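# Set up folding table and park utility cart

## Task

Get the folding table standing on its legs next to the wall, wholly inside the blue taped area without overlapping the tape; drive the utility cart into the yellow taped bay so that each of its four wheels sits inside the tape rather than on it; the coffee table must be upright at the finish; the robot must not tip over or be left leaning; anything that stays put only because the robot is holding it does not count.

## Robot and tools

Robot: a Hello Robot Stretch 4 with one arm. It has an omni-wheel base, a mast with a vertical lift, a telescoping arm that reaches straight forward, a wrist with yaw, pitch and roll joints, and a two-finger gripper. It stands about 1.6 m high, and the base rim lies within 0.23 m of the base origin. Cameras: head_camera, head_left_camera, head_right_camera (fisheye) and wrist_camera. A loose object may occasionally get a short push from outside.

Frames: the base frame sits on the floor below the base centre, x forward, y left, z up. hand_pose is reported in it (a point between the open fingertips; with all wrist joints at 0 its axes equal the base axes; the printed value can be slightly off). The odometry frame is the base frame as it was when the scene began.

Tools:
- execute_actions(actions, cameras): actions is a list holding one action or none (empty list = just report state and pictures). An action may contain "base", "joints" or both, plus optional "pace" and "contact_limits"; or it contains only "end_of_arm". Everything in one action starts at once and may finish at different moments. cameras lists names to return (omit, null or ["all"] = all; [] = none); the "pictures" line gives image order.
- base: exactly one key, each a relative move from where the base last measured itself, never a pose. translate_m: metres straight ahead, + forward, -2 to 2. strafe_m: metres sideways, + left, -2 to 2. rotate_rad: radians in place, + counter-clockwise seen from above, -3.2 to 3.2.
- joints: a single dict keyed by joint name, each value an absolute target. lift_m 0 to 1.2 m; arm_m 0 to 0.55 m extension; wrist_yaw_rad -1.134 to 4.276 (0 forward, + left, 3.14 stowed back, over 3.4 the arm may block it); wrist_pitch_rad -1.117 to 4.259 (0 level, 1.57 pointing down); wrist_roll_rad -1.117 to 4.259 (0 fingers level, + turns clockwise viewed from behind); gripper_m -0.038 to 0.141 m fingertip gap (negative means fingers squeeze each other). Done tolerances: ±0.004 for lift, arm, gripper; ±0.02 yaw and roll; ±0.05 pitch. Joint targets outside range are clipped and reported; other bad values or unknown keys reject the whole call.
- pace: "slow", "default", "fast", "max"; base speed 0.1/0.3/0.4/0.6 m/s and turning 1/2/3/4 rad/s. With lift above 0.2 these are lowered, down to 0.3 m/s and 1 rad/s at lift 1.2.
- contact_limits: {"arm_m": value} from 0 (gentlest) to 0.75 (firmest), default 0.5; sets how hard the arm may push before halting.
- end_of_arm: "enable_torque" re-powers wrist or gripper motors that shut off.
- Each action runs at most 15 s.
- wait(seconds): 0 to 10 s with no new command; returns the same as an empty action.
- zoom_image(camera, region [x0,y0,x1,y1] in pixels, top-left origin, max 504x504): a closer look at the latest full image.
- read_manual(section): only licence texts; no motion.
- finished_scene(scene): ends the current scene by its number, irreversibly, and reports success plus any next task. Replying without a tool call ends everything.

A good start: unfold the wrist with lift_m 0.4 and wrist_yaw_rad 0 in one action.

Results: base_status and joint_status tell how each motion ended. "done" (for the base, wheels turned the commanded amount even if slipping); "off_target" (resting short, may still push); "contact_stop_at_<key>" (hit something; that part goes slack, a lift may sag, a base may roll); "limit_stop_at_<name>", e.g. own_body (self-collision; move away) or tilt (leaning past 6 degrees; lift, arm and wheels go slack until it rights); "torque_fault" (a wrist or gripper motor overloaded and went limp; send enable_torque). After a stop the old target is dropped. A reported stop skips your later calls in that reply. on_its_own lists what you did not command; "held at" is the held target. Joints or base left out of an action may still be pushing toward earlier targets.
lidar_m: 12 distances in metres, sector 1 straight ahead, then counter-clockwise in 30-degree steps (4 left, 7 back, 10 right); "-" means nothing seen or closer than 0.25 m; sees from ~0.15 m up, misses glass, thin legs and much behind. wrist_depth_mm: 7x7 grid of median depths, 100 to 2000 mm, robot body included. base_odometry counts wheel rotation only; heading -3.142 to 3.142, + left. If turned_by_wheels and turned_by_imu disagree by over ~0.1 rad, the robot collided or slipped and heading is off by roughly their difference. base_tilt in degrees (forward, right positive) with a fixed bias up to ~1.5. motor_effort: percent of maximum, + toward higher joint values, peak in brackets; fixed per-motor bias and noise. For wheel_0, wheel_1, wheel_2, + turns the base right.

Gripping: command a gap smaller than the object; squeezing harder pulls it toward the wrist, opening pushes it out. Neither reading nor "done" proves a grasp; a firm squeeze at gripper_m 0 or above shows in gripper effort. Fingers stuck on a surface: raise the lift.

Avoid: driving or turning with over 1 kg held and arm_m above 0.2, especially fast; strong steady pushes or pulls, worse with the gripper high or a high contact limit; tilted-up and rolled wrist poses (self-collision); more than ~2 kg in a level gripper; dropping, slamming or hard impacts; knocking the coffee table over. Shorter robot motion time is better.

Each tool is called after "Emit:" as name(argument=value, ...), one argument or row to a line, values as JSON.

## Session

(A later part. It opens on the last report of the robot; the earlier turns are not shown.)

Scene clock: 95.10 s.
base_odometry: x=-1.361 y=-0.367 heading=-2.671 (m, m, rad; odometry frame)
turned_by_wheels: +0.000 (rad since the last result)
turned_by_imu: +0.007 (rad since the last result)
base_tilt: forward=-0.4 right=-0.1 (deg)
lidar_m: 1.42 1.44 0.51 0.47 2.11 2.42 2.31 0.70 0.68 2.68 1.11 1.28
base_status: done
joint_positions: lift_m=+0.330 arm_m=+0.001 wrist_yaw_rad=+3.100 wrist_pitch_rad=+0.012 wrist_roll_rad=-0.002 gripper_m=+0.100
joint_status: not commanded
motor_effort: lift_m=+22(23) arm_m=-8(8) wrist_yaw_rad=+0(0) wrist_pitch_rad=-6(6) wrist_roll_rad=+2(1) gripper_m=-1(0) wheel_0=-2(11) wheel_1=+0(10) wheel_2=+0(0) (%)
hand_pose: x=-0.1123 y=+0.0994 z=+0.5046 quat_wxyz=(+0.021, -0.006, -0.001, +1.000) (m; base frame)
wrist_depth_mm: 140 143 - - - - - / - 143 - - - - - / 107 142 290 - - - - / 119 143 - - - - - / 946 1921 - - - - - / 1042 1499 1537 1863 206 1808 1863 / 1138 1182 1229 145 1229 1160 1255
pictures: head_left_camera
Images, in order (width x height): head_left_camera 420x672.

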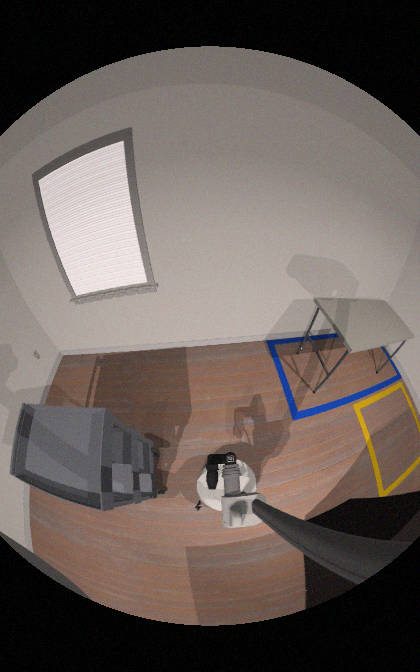

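Good. Now go behind the cart.

Emit:
execute_actions(
  actions=[
    {"base":{"translate_m":-0.5}},
  ],
  cameras=[],
)

Emit:
execute_actions(
  actions=[
    {"base":{"strafe_m":1.7},"joints":{"lift_m":0.9}},
  ],
  cameras=["head_right_camera"],
)

Emit:
execute_actions(
  actions=[
    {"base":{"rotate_rad":-1.57},"joints":{"wrist_yaw_rad":0,"wrist_pitch_rad":1.57,"wrist_roll_rad":1.57,"lift_m":1.1}},
  ],
  cameras=[],
)

Emit:
execute_actions(
  actions=[
    {"base":{"strafe_m":0.7}},
  ],
)

Scene clock: 98.47 s.
base_odometry: x=-0.915 y=-0.140 heading=-2.671 (m, m, rad; odometry frame)
turned_by_wheels: +0.000 (rad since the last result)
turned_by_imu: +0.000 (rad since the last result)
base_tilt: forward=-0.5 right=+0.0 (deg)
lidar_m: 1.91 0.73 0.62 2.03 2.07 1.89 1.80 0.75 0.49 0.47 1.69 1.47
base_status: done
joint_positions: lift_m=+0.330 arm_m=+0.001 wrist_yaw_rad=+3.100 wrist_pitch_rad=+0.012 wrist_roll_rad=-0.002 gripper_m=+0.100
joint_status: not commanded
motor_effort: lift_m=+23(22) arm_m=-8(8) wrist_yaw_rad=-1(0) wrist_pitch_rad=-6(2) wrist_roll_rad=-2(1) gripper_m=-1(1) wheel_0=-4(7) wheel_1=-1(7) wheel_2=+2(12) (%)
hand_pose: x=-0.1123 y=+0.0994 z=+0.5046 quat_wxyz=(+0.021, -0.006, -0.001, +1.000) (m; base frame)
wrist_depth_mm: 140 143 1921 1983 - - - / - 142 1921 1863 - - - / 107 142 291 1983 - - - / 119 143 1921 1983 - - - / 976 1863 1863 1983 - - - / 1098 1576 1537 1863 206 1863 1863 / 1118 1182 1255 146 1255 1138 1229
pictures: none
No camera images: the call's "cameras" was empty. Leave "cameras" out to get every camera's image.

Scene clock: 105.47 s.
base_odometry: x=-0.144 y=-1.656 heading=-2.671 (m, m, rad; odometry frame)
turned_by_wheels: +0.000 (rad since the last result)
turned_by_imu: +0.004 (rad since the last result)
base_tilt: forward=-0.4 right=+0.0 (deg)
lidar_m: 1.64 0.49 0.34 0.31 0.34 0.43 1.14 1.95 2.31 2.20 0.61 0.74
base_status: done
joint_positions: lift_m=+0.900 arm_m=+0.001 wrist_yaw_rad=+3.100 wrist_pitch_rad=+0.012 wrist_roll_rad=-0.002 gripper_m=+0.100
joint_status: all done
motor_effort: lift_m=+23(24) arm_m=-8(8) wrist_yaw_rad=+0(0) wrist_pitch_rad=-5(6) wrist_roll_rad=+0(0) gripper_m=-2(2) wheel_0=-3(10) wheel_1=+1(11) wheel_2=+0(3) (%)
hand_pose: x=-0.1123 y=+0.0994 z=+1.0746 quat_wxyz=(+0.021, -0.006, -0.001, +1.000) (m; base frame)
wrist_depth_mm: 139 142 1921 1756 634 430 325 / - 142 1983 1756 691 433 325 / 107 142 293 1756 691 433 325 / 119 143 1983 1756 691 436 327 / 1808 1921 - 1808 634 433 329 / 1808 1921 1983 1808 205 439 330 / 1808 1921 1983 146 699 413 330
pictures: head_right_camera
Images, in order (width x height): head_right_camera 420x672.

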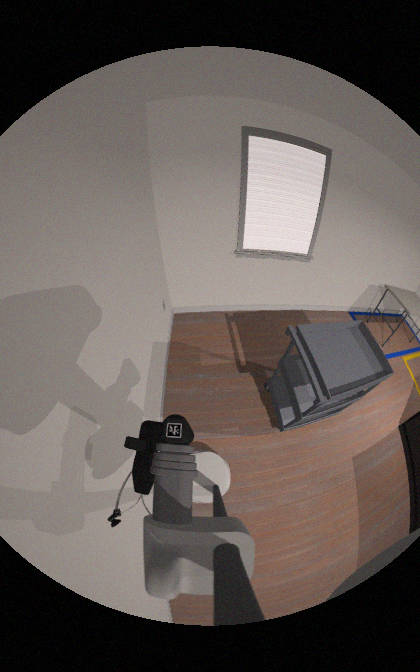

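Scene clock: 107.87 s.
base_odometry: x=-0.144 y=-1.656 heading=+2.043 (m, m, rad; odometry frame)
turned_by_wheels: -1.569 (rad since the last result)
turned_by_imu: -1.550 (rad since the last result)
base_tilt: forward=-0.4 right=-0.1 (deg)
lidar_m: 2.18 0.61 0.73 1.65 0.52 0.34 0.33 0.34 0.44 1.14 1.93 2.30
base_status: done
joint_positions: lift_m=+1.100 arm_m=+0.001 wrist_yaw_rad=+0.000 wrist_pitch_rad=+1.570 wrist_roll_rad=+1.570 gripper_m=+0.100
joint_status: all done
motor_effort: lift_m=+24(23) arm_m=-8(8) wrist_yaw_rad=-2(10) wrist_pitch_rad=+2(1) wrist_roll_rad=+2(6) gripper_m=+0(0) wheel_0=+3(7) wheel_1=+3(9) wheel_2=+4(10) (%)
hand_pose: x=+0.1725 y=-0.0874 z=+0.9895 quat_wxyz=(+0.501, +0.500, +0.500, -0.499) (m; base frame)
wrist_depth_mm: 1160 1205 1182 1205 1205 960 676 / 1182 1205 1182 1229 1229 960 691 / 1205 1182 1229 1229 1205 976 707 / 1160 1205 1229 1205 1025 931 683 / 1205 1205 1205 991 1025 960 342 / 1205 1182 1205 1205 204 1078 732 / 1205 1205 1182 146 1229 1008 741
pictures: none
No camera images: the call's "cameras" was empty. Leave "cameras" out to get every camera's image.

Scene clock: 111.53 s.
base_odometry: x=-0.768 y=-1.974 heading=+2.043 (m, m, rad; odometry frame)
turned_by_wheels: +0.000 (rad since the last result)
turned_by_imu: +0.002 (rad since the last result)
base_tilt: forward=-0.4 right=+0.0 (deg)
lidar_m: 0.49 1.66 1.15 1.10 0.56 0.38 0.35 0.38 0.51 1.22 2.65 0.54
base_status: done
joint_positions: lift_m=+1.100 arm_m=+0.001 wrist_yaw_rad=+0.000 wrist_pitch_rad=+1.570 wrist_roll_rad=+1.570 gripper_m=+0.100
joint_status: not commanded
motor_effort: lift_m=+23(24) arm_m=-8(8) wrist_yaw_rad=-1(2) wrist_pitch_rad=+1(1) wrist_roll_rad=+2(3) gripper_m=+0(1) wheel_0=+0(10) wheel_1=-2(11) wheel_2=+0(3) (%)
hand_pose: x=+0.1725 y=-0.0874 z=+0.9895 quat_wxyz=(+0.500, +0.500, +0.500, -0.500) (m; base frame)
wrist_depth_mm: 1205 1182 1182 1205 1229 1008 723 / 715 1160 1182 1182 1229 1025 741 / 715 1042 1205 1205 1205 1060 741 / 723 1025 1205 1205 1008 991 732 / 732 1042 1205 991 1042 1025 342 / 715 842 1205 1205 205 1118 768 / 1182 1182 1205 146 1255 1078 778
pictures: head_camera, head_left_camera, head_right_camera, wrist_camera
Images, in order (width x height): head_camera 420x560, head_left_camera 420x672, head_right_camera 420x672, wrist_camera 616x392.

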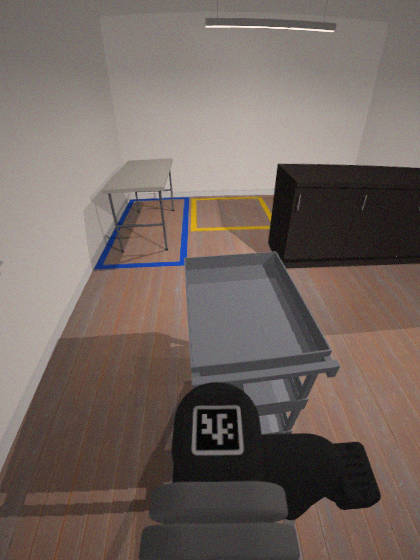

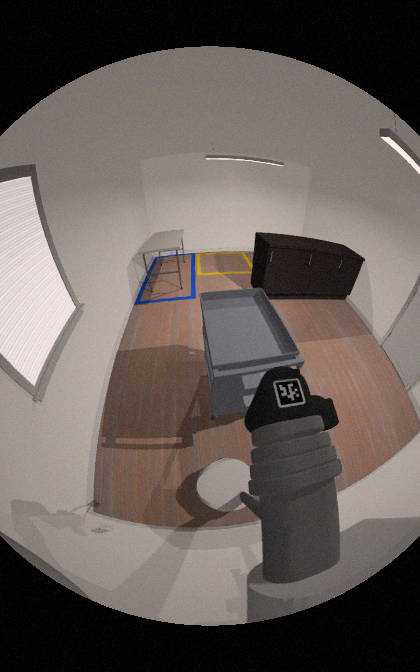

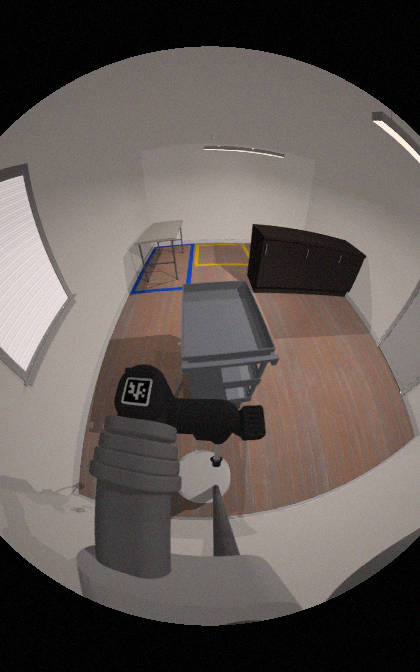

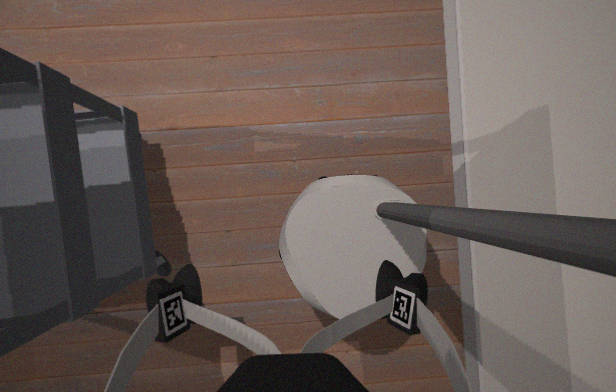

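Emit:
execute_actions(
  actions=[
    {"base":{"translate_m":0.17},"joints":{"arm_m":0.17}},
  ],
  cameras=["wrist_camera"],
)

Scene clock: 113.53 s.
base_odometry: x=-0.845 y=-1.822 heading=+2.043 (m, m, rad; odometry frame)
turned_by_wheels: +0.000 (rad since the last result)
turned_by_imu: -0.001 (rad since the last result)
base_tilt: forward=-0.4 right=-0.1 (deg)
lidar_m: 0.30 1.70 1.15 1.12 0.81 0.56 0.50 0.56 0.75 1.82 0.57 0.37
base_status: done
joint_positions: lift_m=+1.100 arm_m=+0.169 wrist_yaw_rad=+0.000 wrist_pitch_rad=+1.570 wrist_roll_rad=+1.570 gripper_m=+0.100
joint_status: all done
motor_effort: lift_m=+23(23) arm_m=+8(9) wrist_yaw_rad=-1(1) wrist_pitch_rad=+0(0) wrist_roll_rad=+0(1) gripper_m=+0(0) wheel_0=+2(7) wheel_1=+3(7) wheel_2=-3(11) (%)
hand_pose: x=+0.3397 y=-0.0874 z=+0.9895 quat_wxyz=(+0.501, +0.500, +0.500, -0.499) (m; base frame)
wrist_depth_mm: 407 413 410 1255 1229 1229 1118 / 413 415 394 1205 1205 1229 1205 / 410 410 418 1205 1229 1255 1160 / 413 413 415 1205 1008 1255 1078 / 413 415 415 1205 1025 1060 1160 / 413 415 373 1205 205 1205 1205 / 413 413 415 146 1205 1255 1205
pictures: wrist_camera
Images, in order (width x height): wrist_camera 616x392.

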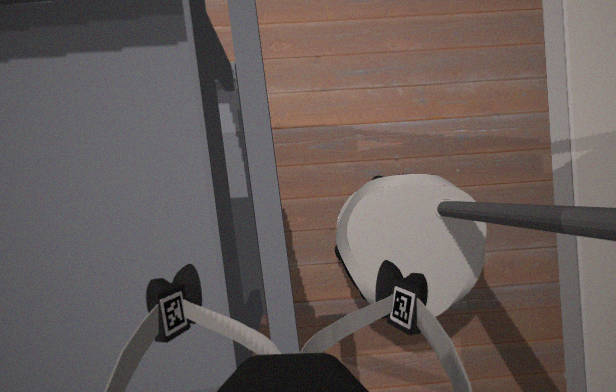

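Emit:
execute_actions(
  actions=[
    {"joints":{"arm_m":0.21,"gripper_m":0.13,"lift_m":0.955},"pace":"slow"},
  ],
  cameras=[],
)

Emit:
execute_actions(
  actions=[
    {"joints":{"gripper_m":0.02}},
  ],
  cameras=["wrist_camera"],
)

Emit:
execute_actions(
  actions=[
    {"base":{"strafe_m":0.1},"pace":"slow"},
  ],
  cameras=["head_left_camera"],
)

Emit:
execute_actions(
  actions=[
    {"base":{"translate_m":0.6},"pace":"slow"},
  ],
  cameras=["head_left_camera","wrist_camera"],
)

Scene clock: 115.77 s.
base_odometry: x=-0.845 y=-1.822 heading=+2.043 (m, m, rad; odometry frame)
turned_by_wheels: +0.000 (rad since the last result)
turned_by_imu: -0.001 (rad since the last result)
base_tilt: forward=-0.3 right=+0.0 (deg)
lidar_m: 0.31 1.73 1.15 1.12 0.81 0.56 0.52 0.55 0.75 1.82 0.55 0.40
base_status: not commanded
joint_positions: lift_m=+0.955 arm_m=+0.208 wrist_yaw_rad=+0.000 wrist_pitch_rad=+1.570 wrist_roll_rad=+1.570 gripper_m=+0.130
joint_status: all done
motor_effort: lift_m=+17(22) arm_m=+9(8) wrist_yaw_rad=-1(1) wrist_pitch_rad=+1(3) wrist_roll_rad=+2(1) gripper_m=-1(4) wheel_0=+2(2) wheel_1=+3(3) wheel_2=-3(3) (%)
hand_pose: x=+0.3797 y=-0.0874 z=+0.8450 quat_wxyz=(+0.501, +0.500, +0.500, -0.499) (m; base frame)
wrist_depth_mm: 268 272 273 207 1078 1078 1098 / 268 272 274 1078 1078 1078 1098 / 270 271 274 208 1078 1078 1118 / 270 272 273 525 891 866 1098 / 270 271 273 209 866 878 1118 / 271 207 255 530 218 878 1098 / 271 272 276 147 1060 1118 1098
pictures: none
No camera images: the call's "cameras" was empty. Leave "cameras" out to get every camera's image.

Scene clock: 117.77 s.
base_odometry: x=-0.845 y=-1.822 heading=+2.043 (m, m, rad; odometry frame)
turned_by_wheels: +0.000 (rad since the last result)
turned_by_imu: -0.001 (rad since the last result)
base_tilt: forward=-0.4 right=+0.0 (deg)
lidar_m: 0.32 1.71 1.16 1.12 0.81 0.57 0.52 0.55 0.76 1.82 0.53 0.37
base_status: not commanded
joint_positions: lift_m=+0.955 arm_m=+0.208 wrist_yaw_rad=+0.002 wrist_pitch_rad=+1.572 wrist_roll_rad=+1.567 gripper_m=+0.021
joint_status: all done
motor_effort: lift_m=+25(25) arm_m=+9(8) wrist_yaw_rad=-7(7) wrist_pitch_rad=-3(8) wrist_roll_rad=+9(8) gripper_m=-27(27) wheel_0=+2(2) wheel_1=+3(3) wheel_2=-3(3) (%)
hand_pose: x=+0.3793 y=-0.0874 z=+0.8443 quat_wxyz=(+0.501, +0.498, +0.502, -0.499) (m; base frame)
wrist_depth_mm: 262 265 268 1060 1098 1098 1118 / 263 266 267 203 1078 1060 1118 / 263 265 267 891 1078 1078 1118 / 264 267 268 204 878 866 1098 / 265 267 267 521 878 866 1098 / 263 266 201 205 190 866 1118 / 264 267 271 204 1078 1078 1098
pictures: wrist_camera
Images, in order (width x height): wrist_camera 616x392.

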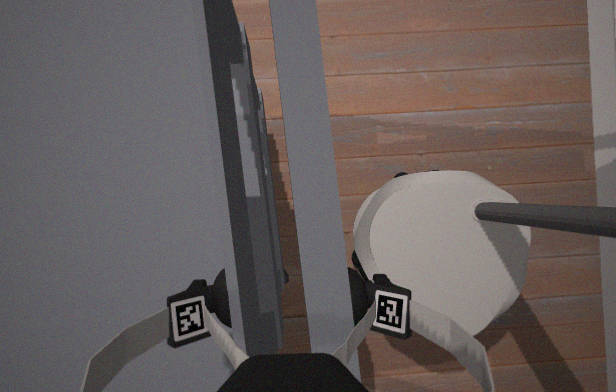

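Scene clock: 119.90 s.
base_odometry: x=-0.934 y=-1.868 heading=+2.042 (m, m, rad; odometry frame)
turned_by_wheels: +0.000 (rad since the last result)
turned_by_imu: -0.001 (rad since the last result)
base_tilt: forward=-0.4 right=-0.2 (deg)
lidar_m: 0.33 1.55 1.04 1.01 0.81 0.57 0.53 0.54 0.75 1.82 0.49 0.38
base_status: done
joint_positions: lift_m=+0.955 arm_m=+0.209 wrist_yaw_rad=-0.003 wrist_pitch_rad=+1.570 wrist_roll_rad=+1.573 gripper_m=+0.020
joint_status: not commanded
motor_effort: lift_m=+26(25) arm_m=+9(9) wrist_yaw_rad=+8(8) wrist_pitch_rad=+0(3) wrist_roll_rad=-8(10) gripper_m=-24(26) wheel_0=-6(11) wheel_1=+1(7) wheel_2=-1(1) (%)
hand_pose: x=+0.3793 y=-0.0874 z=+0.8443 quat_wxyz=(+0.499, +0.501, +0.499, -0.501) (m; base frame)
wrist_depth_mm: 266 267 271 206 1078 1098 1118 / 266 270 271 206 1078 1098 1118 / 266 270 272 206 1078 1098 1098 / 266 271 271 206 891 878 1098 / 267 268 272 206 878 878 1098 / 267 270 204 206 190 878 1118 / 265 268 272 206 1060 1098 1138
pictures: head_left_camera
Images, in order (width x height): head_left_camera 420x672.

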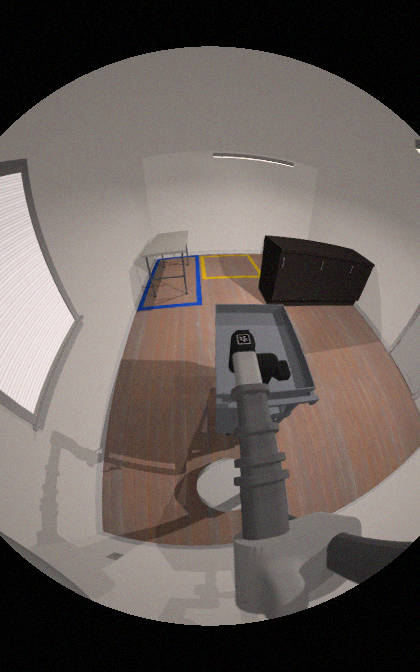

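Scene clock: 127.20 s.
base_odometry: x=-1.207 y=-1.333 heading=+2.043 (m, m, rad; odometry frame)
turned_by_wheels: +0.000 (rad since the last result)
turned_by_imu: -0.005 (rad since the last result)
base_tilt: forward=-0.4 right=+0.0 (deg)
lidar_m: 0.33 1.62 1.08 1.01 1.05 1.20 1.13 1.16 1.54 2.65 0.47 0.38
base_status: done
joint_positions: lift_m=+0.955 arm_m=+0.209 wrist_yaw_rad=+0.001 wrist_pitch_rad=+1.574 wrist_roll_rad=+1.568 gripper_m=+0.020
joint_status: not commanded
motor_effort: lift_m=+26(26) arm_m=+8(9) wrist_yaw_rad=-4(18) wrist_pitch_rad=-9(24) wrist_roll_rad=+6(10) gripper_m=-22(23) wheel_0=+7(6) wheel_1=+4(6) wheel_2=-4(13) (%)
hand_pose: x=+0.3786 y=-0.0874 z=+0.8443 quat_wxyz=(+0.500, +0.498, +0.502, -0.500) (m; base frame)
wrist_depth_mm: 265 268 270 204 1098 1098 1098 / 265 268 271 206 1078 1078 1078 / 266 270 271 206 1078 1078 1098 / 265 268 271 206 891 878 1098 / 265 268 272 208 878 878 1098 / 266 267 204 211 191 866 1118 / 265 268 271 206 1078 1118 1118
pictures: head_left_camera, wrist_camera
Images, in order (width x height): head_left_camera 420x672, wrist_camera 616x392.

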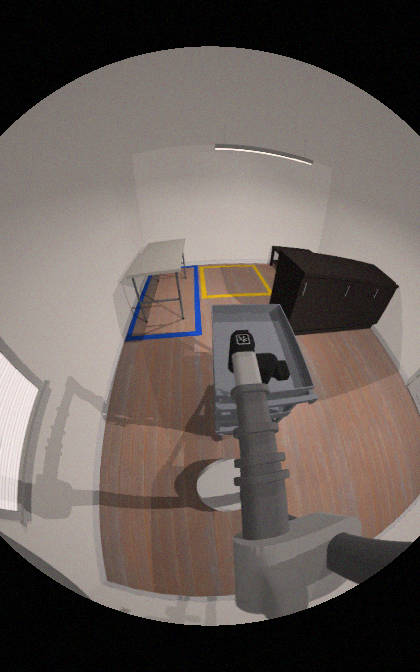

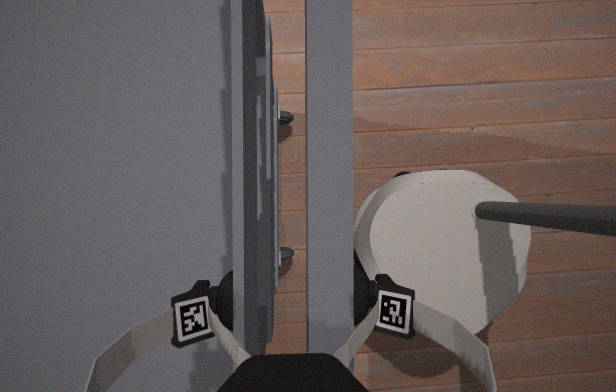

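Emit:
execute_actions(
  actions=[
    {"base":{"rotate_rad":-0.05},"pace":"slow"},
  ],
  cameras=[],
)

Emit:
execute_actions(
  actions=[
    {"base":{"translate_m":1.2}},
  ],
  cameras=["head_left_camera"],
)

Emit:
execute_actions(
  actions=[
    {"base":{"translate_m":0.95}},
  ],
)

Scene clock: 128.10 s.
base_odometry: x=-1.207 y=-1.333 heading=+1.994 (m, m, rad; odometry frame)
turned_by_wheels: -0.049 (rad since the last result)
turned_by_imu: -0.049 (rad since the last result)
base_tilt: forward=-0.3 right=-0.1 (deg)
lidar_m: 0.32 1.71 1.09 1.02 1.05 1.24 1.13 1.16 1.49 2.65 0.52 0.39
base_status: done
joint_positions: lift_m=+0.955 arm_m=+0.209 wrist_yaw_rad=+0.004 wrist_pitch_rad=+1.570 wrist_roll_rad=+1.565 gripper_m=+0.020
joint_status: not commanded
on_its_own: wrist_roll_rad is at rest, and its effort (+16) is outside its rest range (-13 to +13)
motor_effort: lift_m=+25(25) arm_m=+8(8) wrist_yaw_rad=-12(13) wrist_pitch_rad=+6(11) wrist_roll_rad=+16(14) gripper_m=-20(24) wheel_0=+4(12) wheel_1=+4(7) wheel_2=+5(7) (%)
hand_pose: x=+0.3801 y=-0.0874 z=+0.8443 quat_wxyz=(+0.503, +0.498, +0.502, -0.497) (m; base frame)
wrist_depth_mm: 266 268 272 1042 1098 1098 1118 / 266 271 271 207 1060 1098 1098 / 267 267 272 207 1078 1098 1098 / 267 271 272 530 866 866 1118 / 268 270 272 207 866 866 1118 / 268 270 204 207 190 878 1098 / 268 270 272 173 1098 1098 1138
pictures: none
No camera images: the call's "cameras" was empty. Leave "cameras" out to get every camera's image.

Scene clock: 133.60 s.
base_odometry: x=-1.700 y=-0.240 heading=+1.995 (m, m, rad; odometry frame)
turned_by_wheels: +0.001 (rad since the last result)
turned_by_imu: -0.002 (rad since the last result)
base_tilt: forward=-0.5 right=+0.0 (deg)
lidar_m: 0.30 0.52 0.87 1.16 1.21 1.52 2.33 2.39 2.72 1.23 0.74 0.41
base_status: done
joint_positions: lift_m=+0.955 arm_m=+0.209 wrist_yaw_rad=+0.010 wrist_pitch_rad=+1.572 wrist_roll_rad=+1.558 gripper_m=+0.021
joint_status: not commanded
on_its_own: wrist_yaw_rad is at rest, and its effort (-29) is outside its rest range (-13 to +13); wrist_roll_rad is at rest, and its effort (+36) is outside its rest range (-13 to +13)
motor_effort: lift_m=+26(25) arm_m=+8(8) wrist_yaw_rad=-29(29) wrist_pitch_rad=-5(30) wrist_roll_rad=+36(32) gripper_m=-27(25) wheel_0=+6(10) wheel_1=+4(9) wheel_2=+1(14) (%)
hand_pose: x=+0.3799 y=-0.0874 z=+0.8443 quat_wxyz=(+0.505, +0.494, +0.506, -0.495) (m; base frame)
wrist_depth_mm: 264 266 203 1060 1060 1098 1098 / 264 267 272 1060 1078 1098 1118 / 266 268 274 1060 1078 1118 1118 / 264 270 271 205 891 878 1098 / 266 270 271 206 866 891 1138 / 266 268 204 268 187 878 1078 / 266 267 272 206 1078 1078 1118
pictures: head_left_camera
Images, in order (width x height): head_left_camera 420x672.

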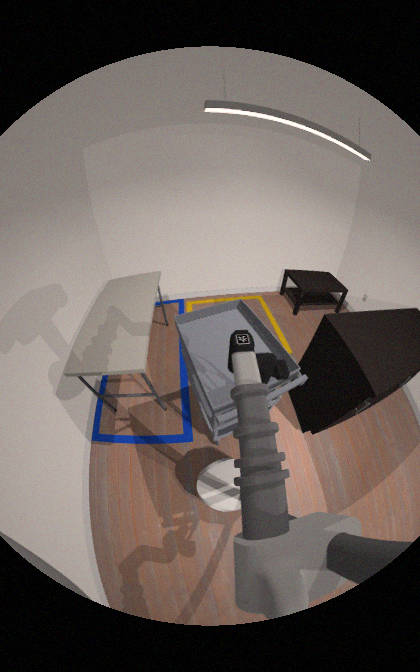

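Scene clock: 138.23 s.
base_odometry: x=-2.092 y=+0.626 heading=+1.996 (m, m, rad; odometry frame)
turned_by_wheels: +0.002 (rad since the last result)
turned_by_imu: +0.004 (rad since the last result)
base_tilt: forward=-0.4 right=-0.2 (deg)
lidar_m: 0.27 0.40 0.50 0.46 0.48 1.66 3.31 3.35 0.67 0.66 1.48 0.41
base_status: done
joint_positions: lift_m=+0.955 arm_m=+0.209 wrist_yaw_rad=+0.014 wrist_pitch_rad=+1.569 wrist_roll_rad=+1.555 gripper_m=+0.021
joint_status: not commanded
on_its_own: wrist_yaw_rad is at rest, and its effort (-39) is outside its rest range (-13 to +13); wrist_roll_rad is at rest, and its effort (+44) is outside its rest range (-13 to +13)
motor_effort: lift_m=+25(25) arm_m=+8(8) wrist_yaw_rad=-39(44) wrist_pitch_rad=+3(28) wrist_roll_rad=+44(51) gripper_m=-29(30) wheel_0=+11(14) wheel_1=+5(10) wheel_2=+4(13) (%)
hand_pose: x=+0.3810 y=-0.0874 z=+0.8443 quat_wxyz=(+0.508, +0.493, +0.507, -0.492) (m; base frame)
wrist_depth_mm: 264 267 202 1042 1078 1098 1078 / 264 266 202 1060 1078 1078 1098 / 264 267 272 1078 1078 1078 1078 / 266 268 268 1060 891 878 1118 / 266 268 270 205 866 878 1118 / 267 268 206 256 191 878 1118 / 266 270 272 206 1098 1078 1098
pictures: head_camera, head_left_camera, head_right_camera, wrist_camera
Images, in order (width x height): head_camera 420x560, head_left_camera 420x672, head_right_camera 420x672, wrist_camera 616x392.

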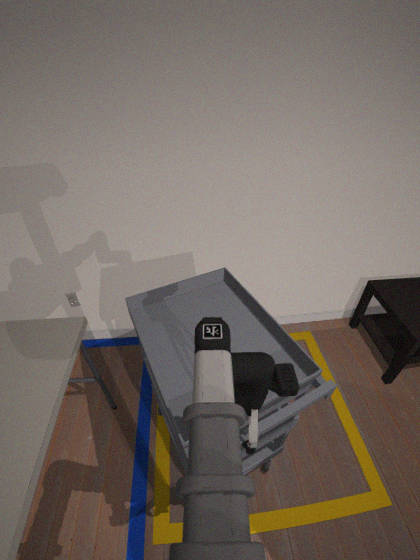

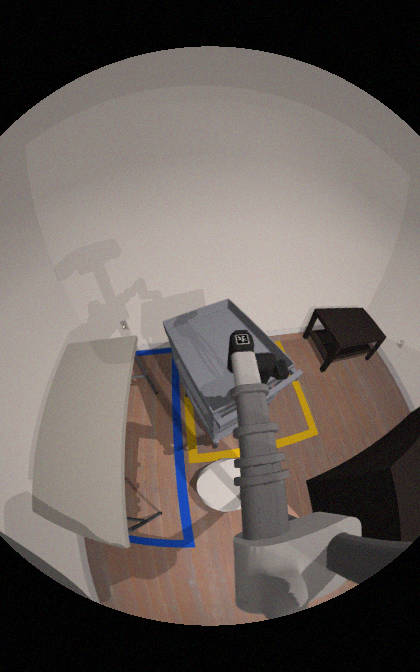

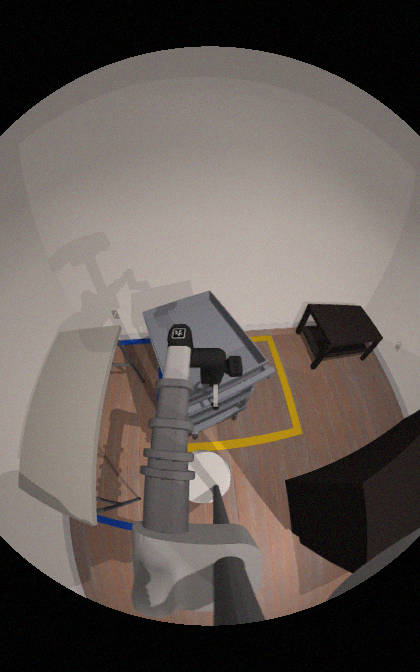

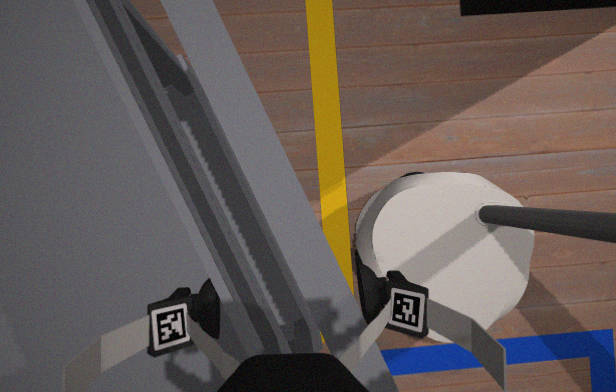

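Back up to straighten, then retry.

Emit:
execute_actions(
  actions=[
    {"base":{"translate_m":-0.7}},
  ],
  cameras=[],
)

Emit:
execute_actions(
  actions=[
    {"base":{"strafe_m":0.1},"pace":"slow"},
  ],
  cameras=["head_camera"],
)

Emit:
execute_actions(
  actions=[
    {"base":{"translate_m":0.72},"pace":"slow"},
  ],
)

Scene clock: 142.23 s.
base_odometry: x=-1.803 y=-0.012 heading=+1.995 (m, m, rad; odometry frame)
turned_by_wheels: -0.001 (rad since the last result)
turned_by_imu: -0.002 (rad since the last result)
base_tilt: forward=-0.5 right=+0.0 (deg)
lidar_m: 0.36 0.64 0.59 1.20 1.24 1.55 2.59 2.66 2.71 0.67 0.41 0.36
base_status: done
joint_positions: lift_m=+0.955 arm_m=+0.209 wrist_yaw_rad=-0.008 wrist_pitch_rad=+1.567 wrist_roll_rad=+1.579 gripper_m=+0.020
joint_status: not commanded
on_its_own: wrist_yaw_rad is at rest, and its effort (+21) is outside its rest range (-13 to +13); wrist_roll_rad is at rest, and its effort (-25) is outside its rest range (-13 to +13)
motor_effort: lift_m=+23(25) arm_m=+4(8) wrist_yaw_rad=+21(46) wrist_pitch_rad=+10(41) wrist_roll_rad=-25(44) gripper_m=-23(28) wheel_0=-9(12) wheel_1=-3(7) wheel_2=-2(21) (%)
hand_pose: x=+0.3805 y=-0.0874 z=+0.8445 quat_wxyz=(+0.497, +0.505, +0.495, -0.503) (m; base frame)
wrist_depth_mm: 268 272 276 277 209 1078 1098 / 270 273 274 603 209 1078 1118 / 268 272 274 597 1078 1098 1098 / 272 272 274 585 866 866 1098 / 270 272 274 530 866 878 1078 / 270 270 206 209 191 878 1078 / 268 271 272 207 1078 1098 1078
pictures: none
No camera images: the call's "cameras" was empty. Leave "cameras" out to get every camera's image.

Scene clock: 144.37 s.
base_odometry: x=-1.894 y=-0.053 heading=+1.994 (m, m, rad; odometry frame)
turned_by_wheels: -0.001 (rad since the last result)
turned_by_imu: -0.003 (rad since the last result)
base_tilt: forward=-0.4 right=+0.0 (deg)
lidar_m: 0.35 0.51 0.53 1.10 1.14 1.43 2.60 2.68 2.83 0.78 0.37 0.34
base_status: done
joint_positions: lift_m=+0.955 arm_m=+0.209 wrist_yaw_rad=-0.012 wrist_pitch_rad=+1.572 wrist_roll_rad=+1.582 gripper_m=+0.021
joint_status: not commanded
on_its_own: wrist_yaw_rad is at rest, and its effort (+34) is outside its rest range (-13 to +13); wrist_roll_rad is at rest, and its effort (-32) is outside its rest range (-13 to +13)
motor_effort: lift_m=+24(24) arm_m=+4(4) wrist_yaw_rad=+34(34) wrist_pitch_rad=-5(10) wrist_roll_rad=-32(36) gripper_m=-26(27) wheel_0=-11(17) wheel_1=-1(5) wheel_2=-3(2) (%)
hand_pose: x=+0.3787 y=-0.0874 z=+0.8445 quat_wxyz=(+0.494, +0.505, +0.495, -0.506) (m; base frame)
wrist_depth_mm: 267 271 274 277 1078 1078 1118 / 266 270 273 277 211 1098 1098 / 267 270 272 1078 209 1078 1078 / 267 268 273 1078 866 878 1098 / 267 270 271 1060 878 878 1098 / 268 270 205 207 192 878 1098 / 265 270 272 206 1078 1078 1098
pictures: head_camera
Images, in order (width x height): head_camera 420x560.

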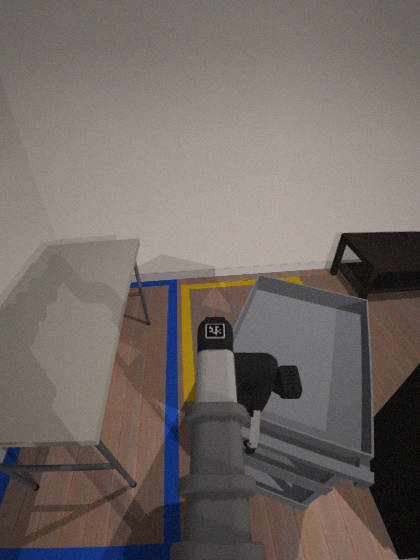

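Scene clock: 152.87 s.
base_odometry: x=-2.189 y=+0.604 heading=+1.995 (m, m, rad; odometry frame)
turned_by_wheels: +0.001 (rad since the last result)
turned_by_imu: -0.006 (rad since the last result)
base_tilt: forward=-0.4 right=+0.0 (deg)
lidar_m: 0.30 0.60 0.39 0.36 0.39 1.56 3.33 3.38 0.79 0.75 1.54 0.39
base_status: done
joint_positions: lift_m=+0.955 arm_m=+0.209 wrist_yaw_rad=+0.006 wrist_pitch_rad=+1.576 wrist_roll_rad=+1.561 gripper_m=+0.020
joint_status: not commanded
on_its_own: wrist_yaw_rad is at rest, and its effort (-17) is outside its rest range (-13 to +13); wrist_roll_rad is at rest, and its effort (+27) is outside its rest range (-13 to +13)
motor_effort: lift_m=+24(24) arm_m=+4(4) wrist_yaw_rad=-17(46) wrist_pitch_rad=-16(24) wrist_roll_rad=+27(42) gripper_m=-24(28) wheel_0=+8(8) wheel_1=+6(7) wheel_2=-3(16) (%)
hand_pose: x=+0.3792 y=-0.0874 z=+0.8445 quat_wxyz=(+0.503, +0.495, +0.505, -0.497) (m; base frame)
wrist_depth_mm: 265 267 282 1078 1078 1098 1118 / 265 268 285 1078 1078 1118 1098 / 264 270 285 206 1078 1078 1118 / 265 271 271 207 878 866 1098 / 266 268 271 206 866 878 1118 / 265 268 205 286 190 891 1078 / 266 268 272 207 1078 1098 1118
pictures: head_camera, head_left_camera, head_right_camera, wrist_camera
Images, in order (width x height): head_camera 420x560, head_left_camera 420x672, head_right_camera 420x672, wrist_camera 616x392.

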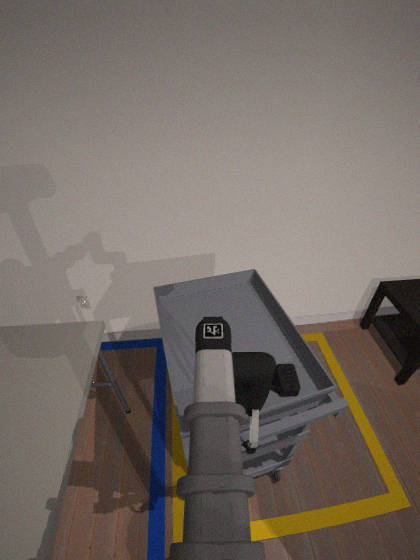

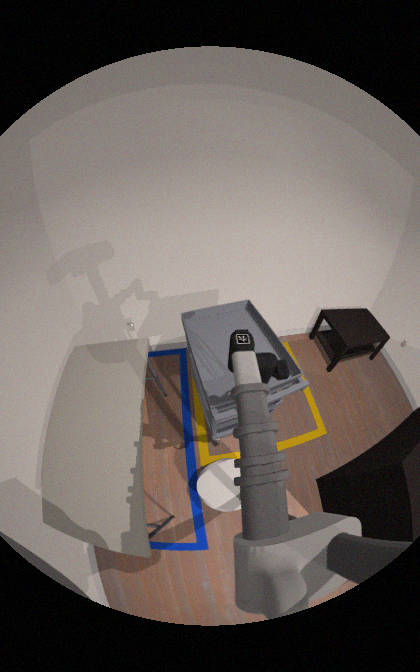

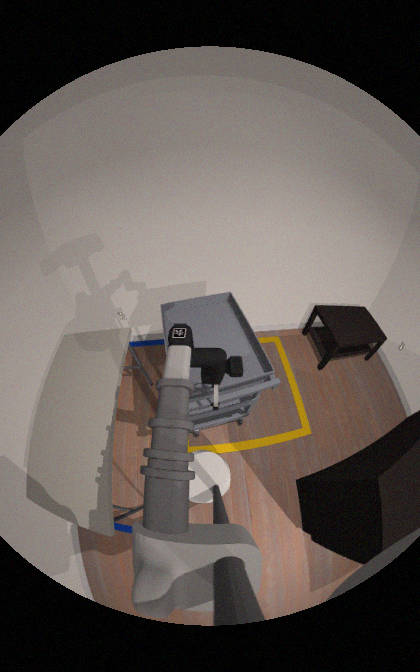

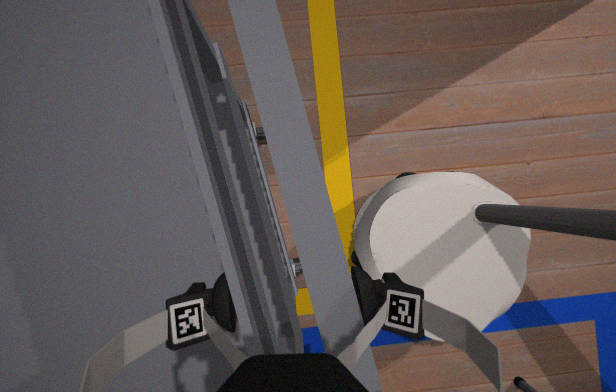

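Emit:
execute_actions(
  actions=[
    {"joints":{"gripper_m":0.13}},
  ],
  cameras=[],
)

Emit:
execute_actions(
  actions=[
    {"joints":{"lift_m":1.03}},
  ],
  cameras=[],
)

Emit:
execute_actions(
  actions=[
    {"joints":{"arm_m":0.55},"base":{"translate_m":0.05}},
  ],
  cameras=[],
)

Emit:
execute_actions(
  actions=[
    {"joints":{"lift_m":0.945},"base":{"strafe_m":-0.42},"pace":"slow"},
  ],
  cameras=[],
)

Emit:
execute_actions(
  actions=[
    {"joints":{"lift_m":1.05},"base":{"strafe_m":0.06}},
  ],
)

Scene clock: 155.17 s.
base_odometry: x=-2.189 y=+0.604 heading=+1.994 (m, m, rad; odometry frame)
turned_by_wheels: +0.000 (rad since the last result)
turned_by_imu: -0.001 (rad since the last result)
base_tilt: forward=-0.5 right=+0.0 (deg)
lidar_m: 0.29 0.59 0.40 0.37 0.39 1.55 3.34 3.38 0.78 0.74 1.52 0.41
base_status: not commanded
joint_positions: lift_m=+0.955 arm_m=+0.209 wrist_yaw_rad=+0.000 wrist_pitch_rad=+1.570 wrist_roll_rad=+1.570 gripper_m=+0.130
joint_status: all done
motor_effort: lift_m=+20(24) arm_m=+4(4) wrist_yaw_rad=+0(17) wrist_pitch_rad=+0(20) wrist_roll_rad=+4(27) gripper_m=+1(24) wheel_0=+5(8) wheel_1=+4(5) wheel_2=-3(3) (%)
hand_pose: x=+0.3803 y=-0.0874 z=+0.8448 quat_wxyz=(+0.500, +0.500, +0.500, -0.500) (m; base frame)
wrist_depth_mm: 270 272 347 1060 1078 1098 1118 / 270 271 290 1078 1098 1098 1098 / 268 272 285 208 1078 1098 1118 / 268 272 273 208 891 866 1078 / 267 272 273 208 866 866 1098 / 271 207 232 283 209 878 1118 / 268 273 276 147 1078 1118 1098
pictures: none
No camera images: the call's "cameras" was empty. Leave "cameras" out to get every camera's image.

Scene clock: 156.47 s.
base_odometry: x=-2.189 y=+0.604 heading=+1.994 (m, m, rad; odometry frame)
turned_by_wheels: +0.000 (rad since the last result)
turned_by_imu: -0.001 (rad since the last result)
base_tilt: forward=-0.4 right=+0.0 (deg)
lidar_m: 0.29 0.58 0.41 0.36 0.38 1.55 3.36 3.36 0.77 0.75 1.52 0.36
base_status: not commanded
joint_positions: lift_m=+1.030 arm_m=+0.209 wrist_yaw_rad=+0.000 wrist_pitch_rad=+1.570 wrist_roll_rad=+1.570 gripper_m=+0.130
joint_status: all done
motor_effort: lift_m=+23(23) arm_m=+4(4) wrist_yaw_rad=+0(0) wrist_pitch_rad=+1(1) wrist_roll_rad=+2(0) gripper_m=+0(0) wheel_0=+5(5) wheel_1=+3(3) wheel_2=-3(3) (%)
hand_pose: x=+0.3803 y=-0.0874 z=+0.9195 quat_wxyz=(+0.500, +0.500, +0.500, -0.500) (m; base frame)
wrist_depth_mm: 342 343 314 1118 1160 1182 1160 / 340 342 347 1160 1160 1160 1182 / 340 345 347 1138 1182 1160 1182 / 342 343 349 991 960 946 1160 / 342 345 349 676 931 960 1182 / 342 206 349 304 218 991 1182 / 343 345 351 147 1160 1182 1160
pictures: none
No camera images: the call's "cameras" was empty. Leave "cameras" out to get every camera's image.

Scene clock: 158.60 s.
base_odometry: x=-2.210 y=+0.649 heading=+1.995 (m, m, rad; odometry frame)
turned_by_wheels: +0.000 (rad since the last result)
turned_by_imu: -0.001 (rad since the last result)
base_tilt: forward=-0.4 right=-0.1 (deg)
lidar_m: 0.25 0.25 0.41 0.37 0.39 0.50 3.40 3.44 0.76 0.76 1.51 0.29
base_status: done
joint_positions: lift_m=+1.030 arm_m=+0.546 wrist_yaw_rad=+0.000 wrist_pitch_rad=+1.570 wrist_roll_rad=+1.570 gripper_m=+0.130
joint_status: all done
joint sent to its limit — the command would take arm_m past its upper limit, so that joint was sent only as far as its limit.
motor_effort: lift_m=+24(23) arm_m=+8(9) wrist_yaw_rad=-1(0) wrist_pitch_rad=+2(1) wrist_roll_rad=+1(2) gripper_m=+0(2) wheel_0=+4(7) wheel_1=+3(7) wheel_2=-1(11) (%)
hand_pose: x=+0.7173 y=-0.0874 z=+0.9195 quat_wxyz=(+0.501, +0.500, +0.500, -0.499) (m; base frame)
wrist_depth_mm: 1098 1118 1118 322 342 357 359 / 976 314 345 349 355 357 364 / 340 343 347 351 355 359 362 / 340 345 349 353 355 357 359 / 340 347 347 351 355 359 362 / 340 206 347 351 218 359 366 / 342 345 347 147 355 359 362
pictures: none
No camera images: the call's "cameras" was empty. Leave "cameras" out to get every camera's image.

Scene clock: 163.93 s.
base_odometry: x=-1.828 y=+0.822 heading=+1.996 (m, m, rad; odometry frame)
turned_by_wheels: +0.001 (rad since the last result)
turned_by_imu: -0.001 (rad since the last result)
base_tilt: forward=-0.5 right=-0.1 (deg)
lidar_m: 0.42 0.47 0.85 0.76 0.80 2.09 3.35 0.50 0.36 0.53 1.28 1.19
base_status: done
joint_positions: lift_m=+0.945 arm_m=+0.546 wrist_yaw_rad=+0.000 wrist_pitch_rad=+1.568 wrist_roll_rad=+1.571 gripper_m=+0.130
joint_status: all done
motor_effort: lift_m=+17(22) arm_m=+7(9) wrist_yaw_rad=+0(13) wrist_pitch_rad=+7(11) wrist_roll_rad=-3(17) gripper_m=-1(1) wheel_0=+7(21) wheel_1=-1(8) wheel_2=+6(10) (%)
hand_pose: x=+0.7181 y=-0.0874 z=+0.8350 quat_wxyz=(+0.501, +0.501, +0.499, -0.499) (m; base frame)
wrist_depth_mm: 1042 1042 1060 1060 1060 1078 1078 / 1025 1042 1042 1060 1060 1078 1098 / 1042 1025 1060 1042 1060 1098 1078 / 569 854 1060 1060 1078 1098 878 / 258 239 264 258 252 274 878 / 260 211 265 267 204 273 273 / 258 263 265 147 271 273 274
pictures: none
No camera images: the call's "cameras" was empty. Leave "cameras" out to get every camera's image.

Scene clock: 165.40 s.
base_odometry: x=-1.882 y=+0.798 heading=+1.996 (m, m, rad; odometry frame)
turned_by_wheels: +0.000 (rad since the last result)
turned_by_imu: +0.000 (rad since the last result)
base_tilt: forward=-0.3 right=+0.0 (deg)
lidar_m: 0.45 0.49 0.78 0.72 0.74 2.04 3.34 0.59 0.42 0.57 1.23 0.43
base_status: done
joint_positions: lift_m=+1.050 arm_m=+0.546 wrist_yaw_rad=+0.000 wrist_pitch_rad=+1.570 wrist_roll_rad=+1.570 gripper_m=+0.130
joint_status: all done
motor_effort: lift_m=+24(26) arm_m=+7(7) wrist_yaw_rad=+0(0) wrist_pitch_rad=+2(9) wrist_roll_rad=-1(2) gripper_m=+2(0) wheel_0=+1(8) wheel_1=+1(8) wheel_2=+1(5) (%)
hand_pose: x=+0.7175 y=-0.0874 z=+0.9395 quat_wxyz=(+0.500, +0.500, +0.500, -0.500) (m; base frame)
wrist_depth_mm: 1118 1182 1160 1160 1205 1160 1138 / 1118 1118 1160 1160 1182 1182 1160 / 362 1160 1160 1138 1160 1160 1229 / 362 364 364 373 377 379 960 / 359 362 366 370 375 375 324 / 359 206 364 373 218 353 329 / 359 366 368 147 373 343 768
pictures: head_camera, head_left_camera, head_right_camera, wrist_camera
Images, in order (width x height): head_camera 420x560, head_left_camera 420x672, head_right_camera 420x672, wrist_camera 616x392.

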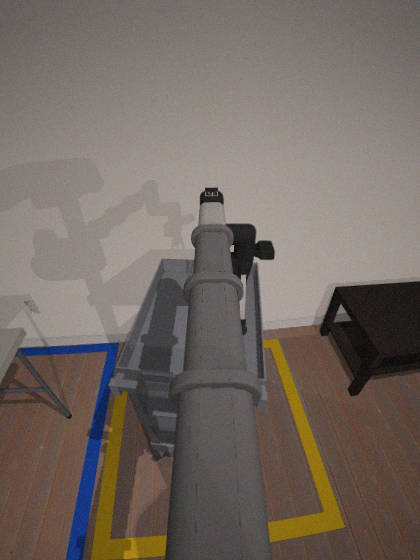

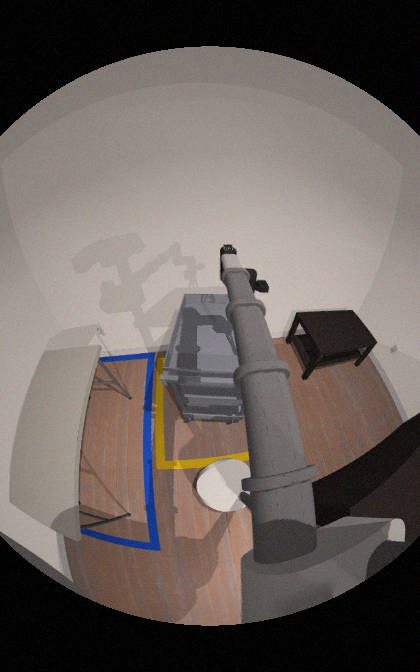

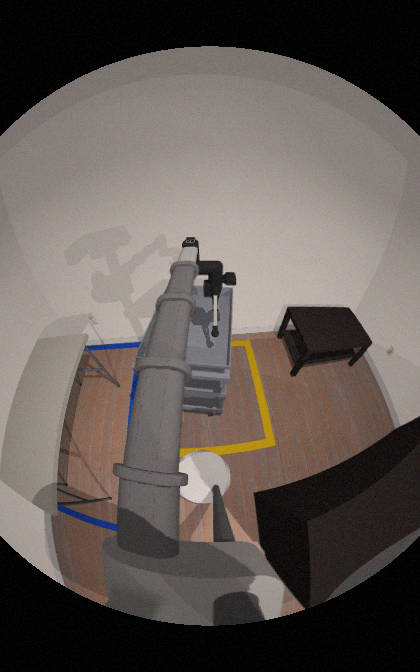

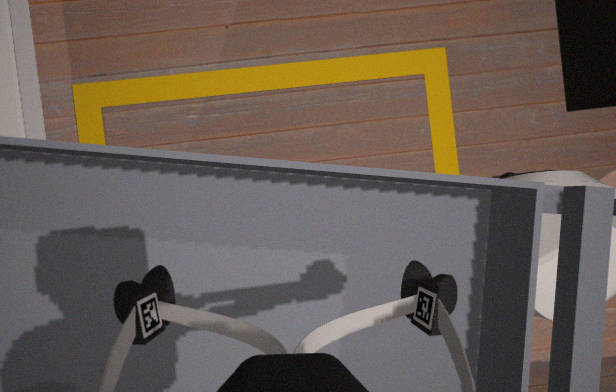

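Emit:
finished_scene(
  scene=1,
)

The scene is finished: the task was done.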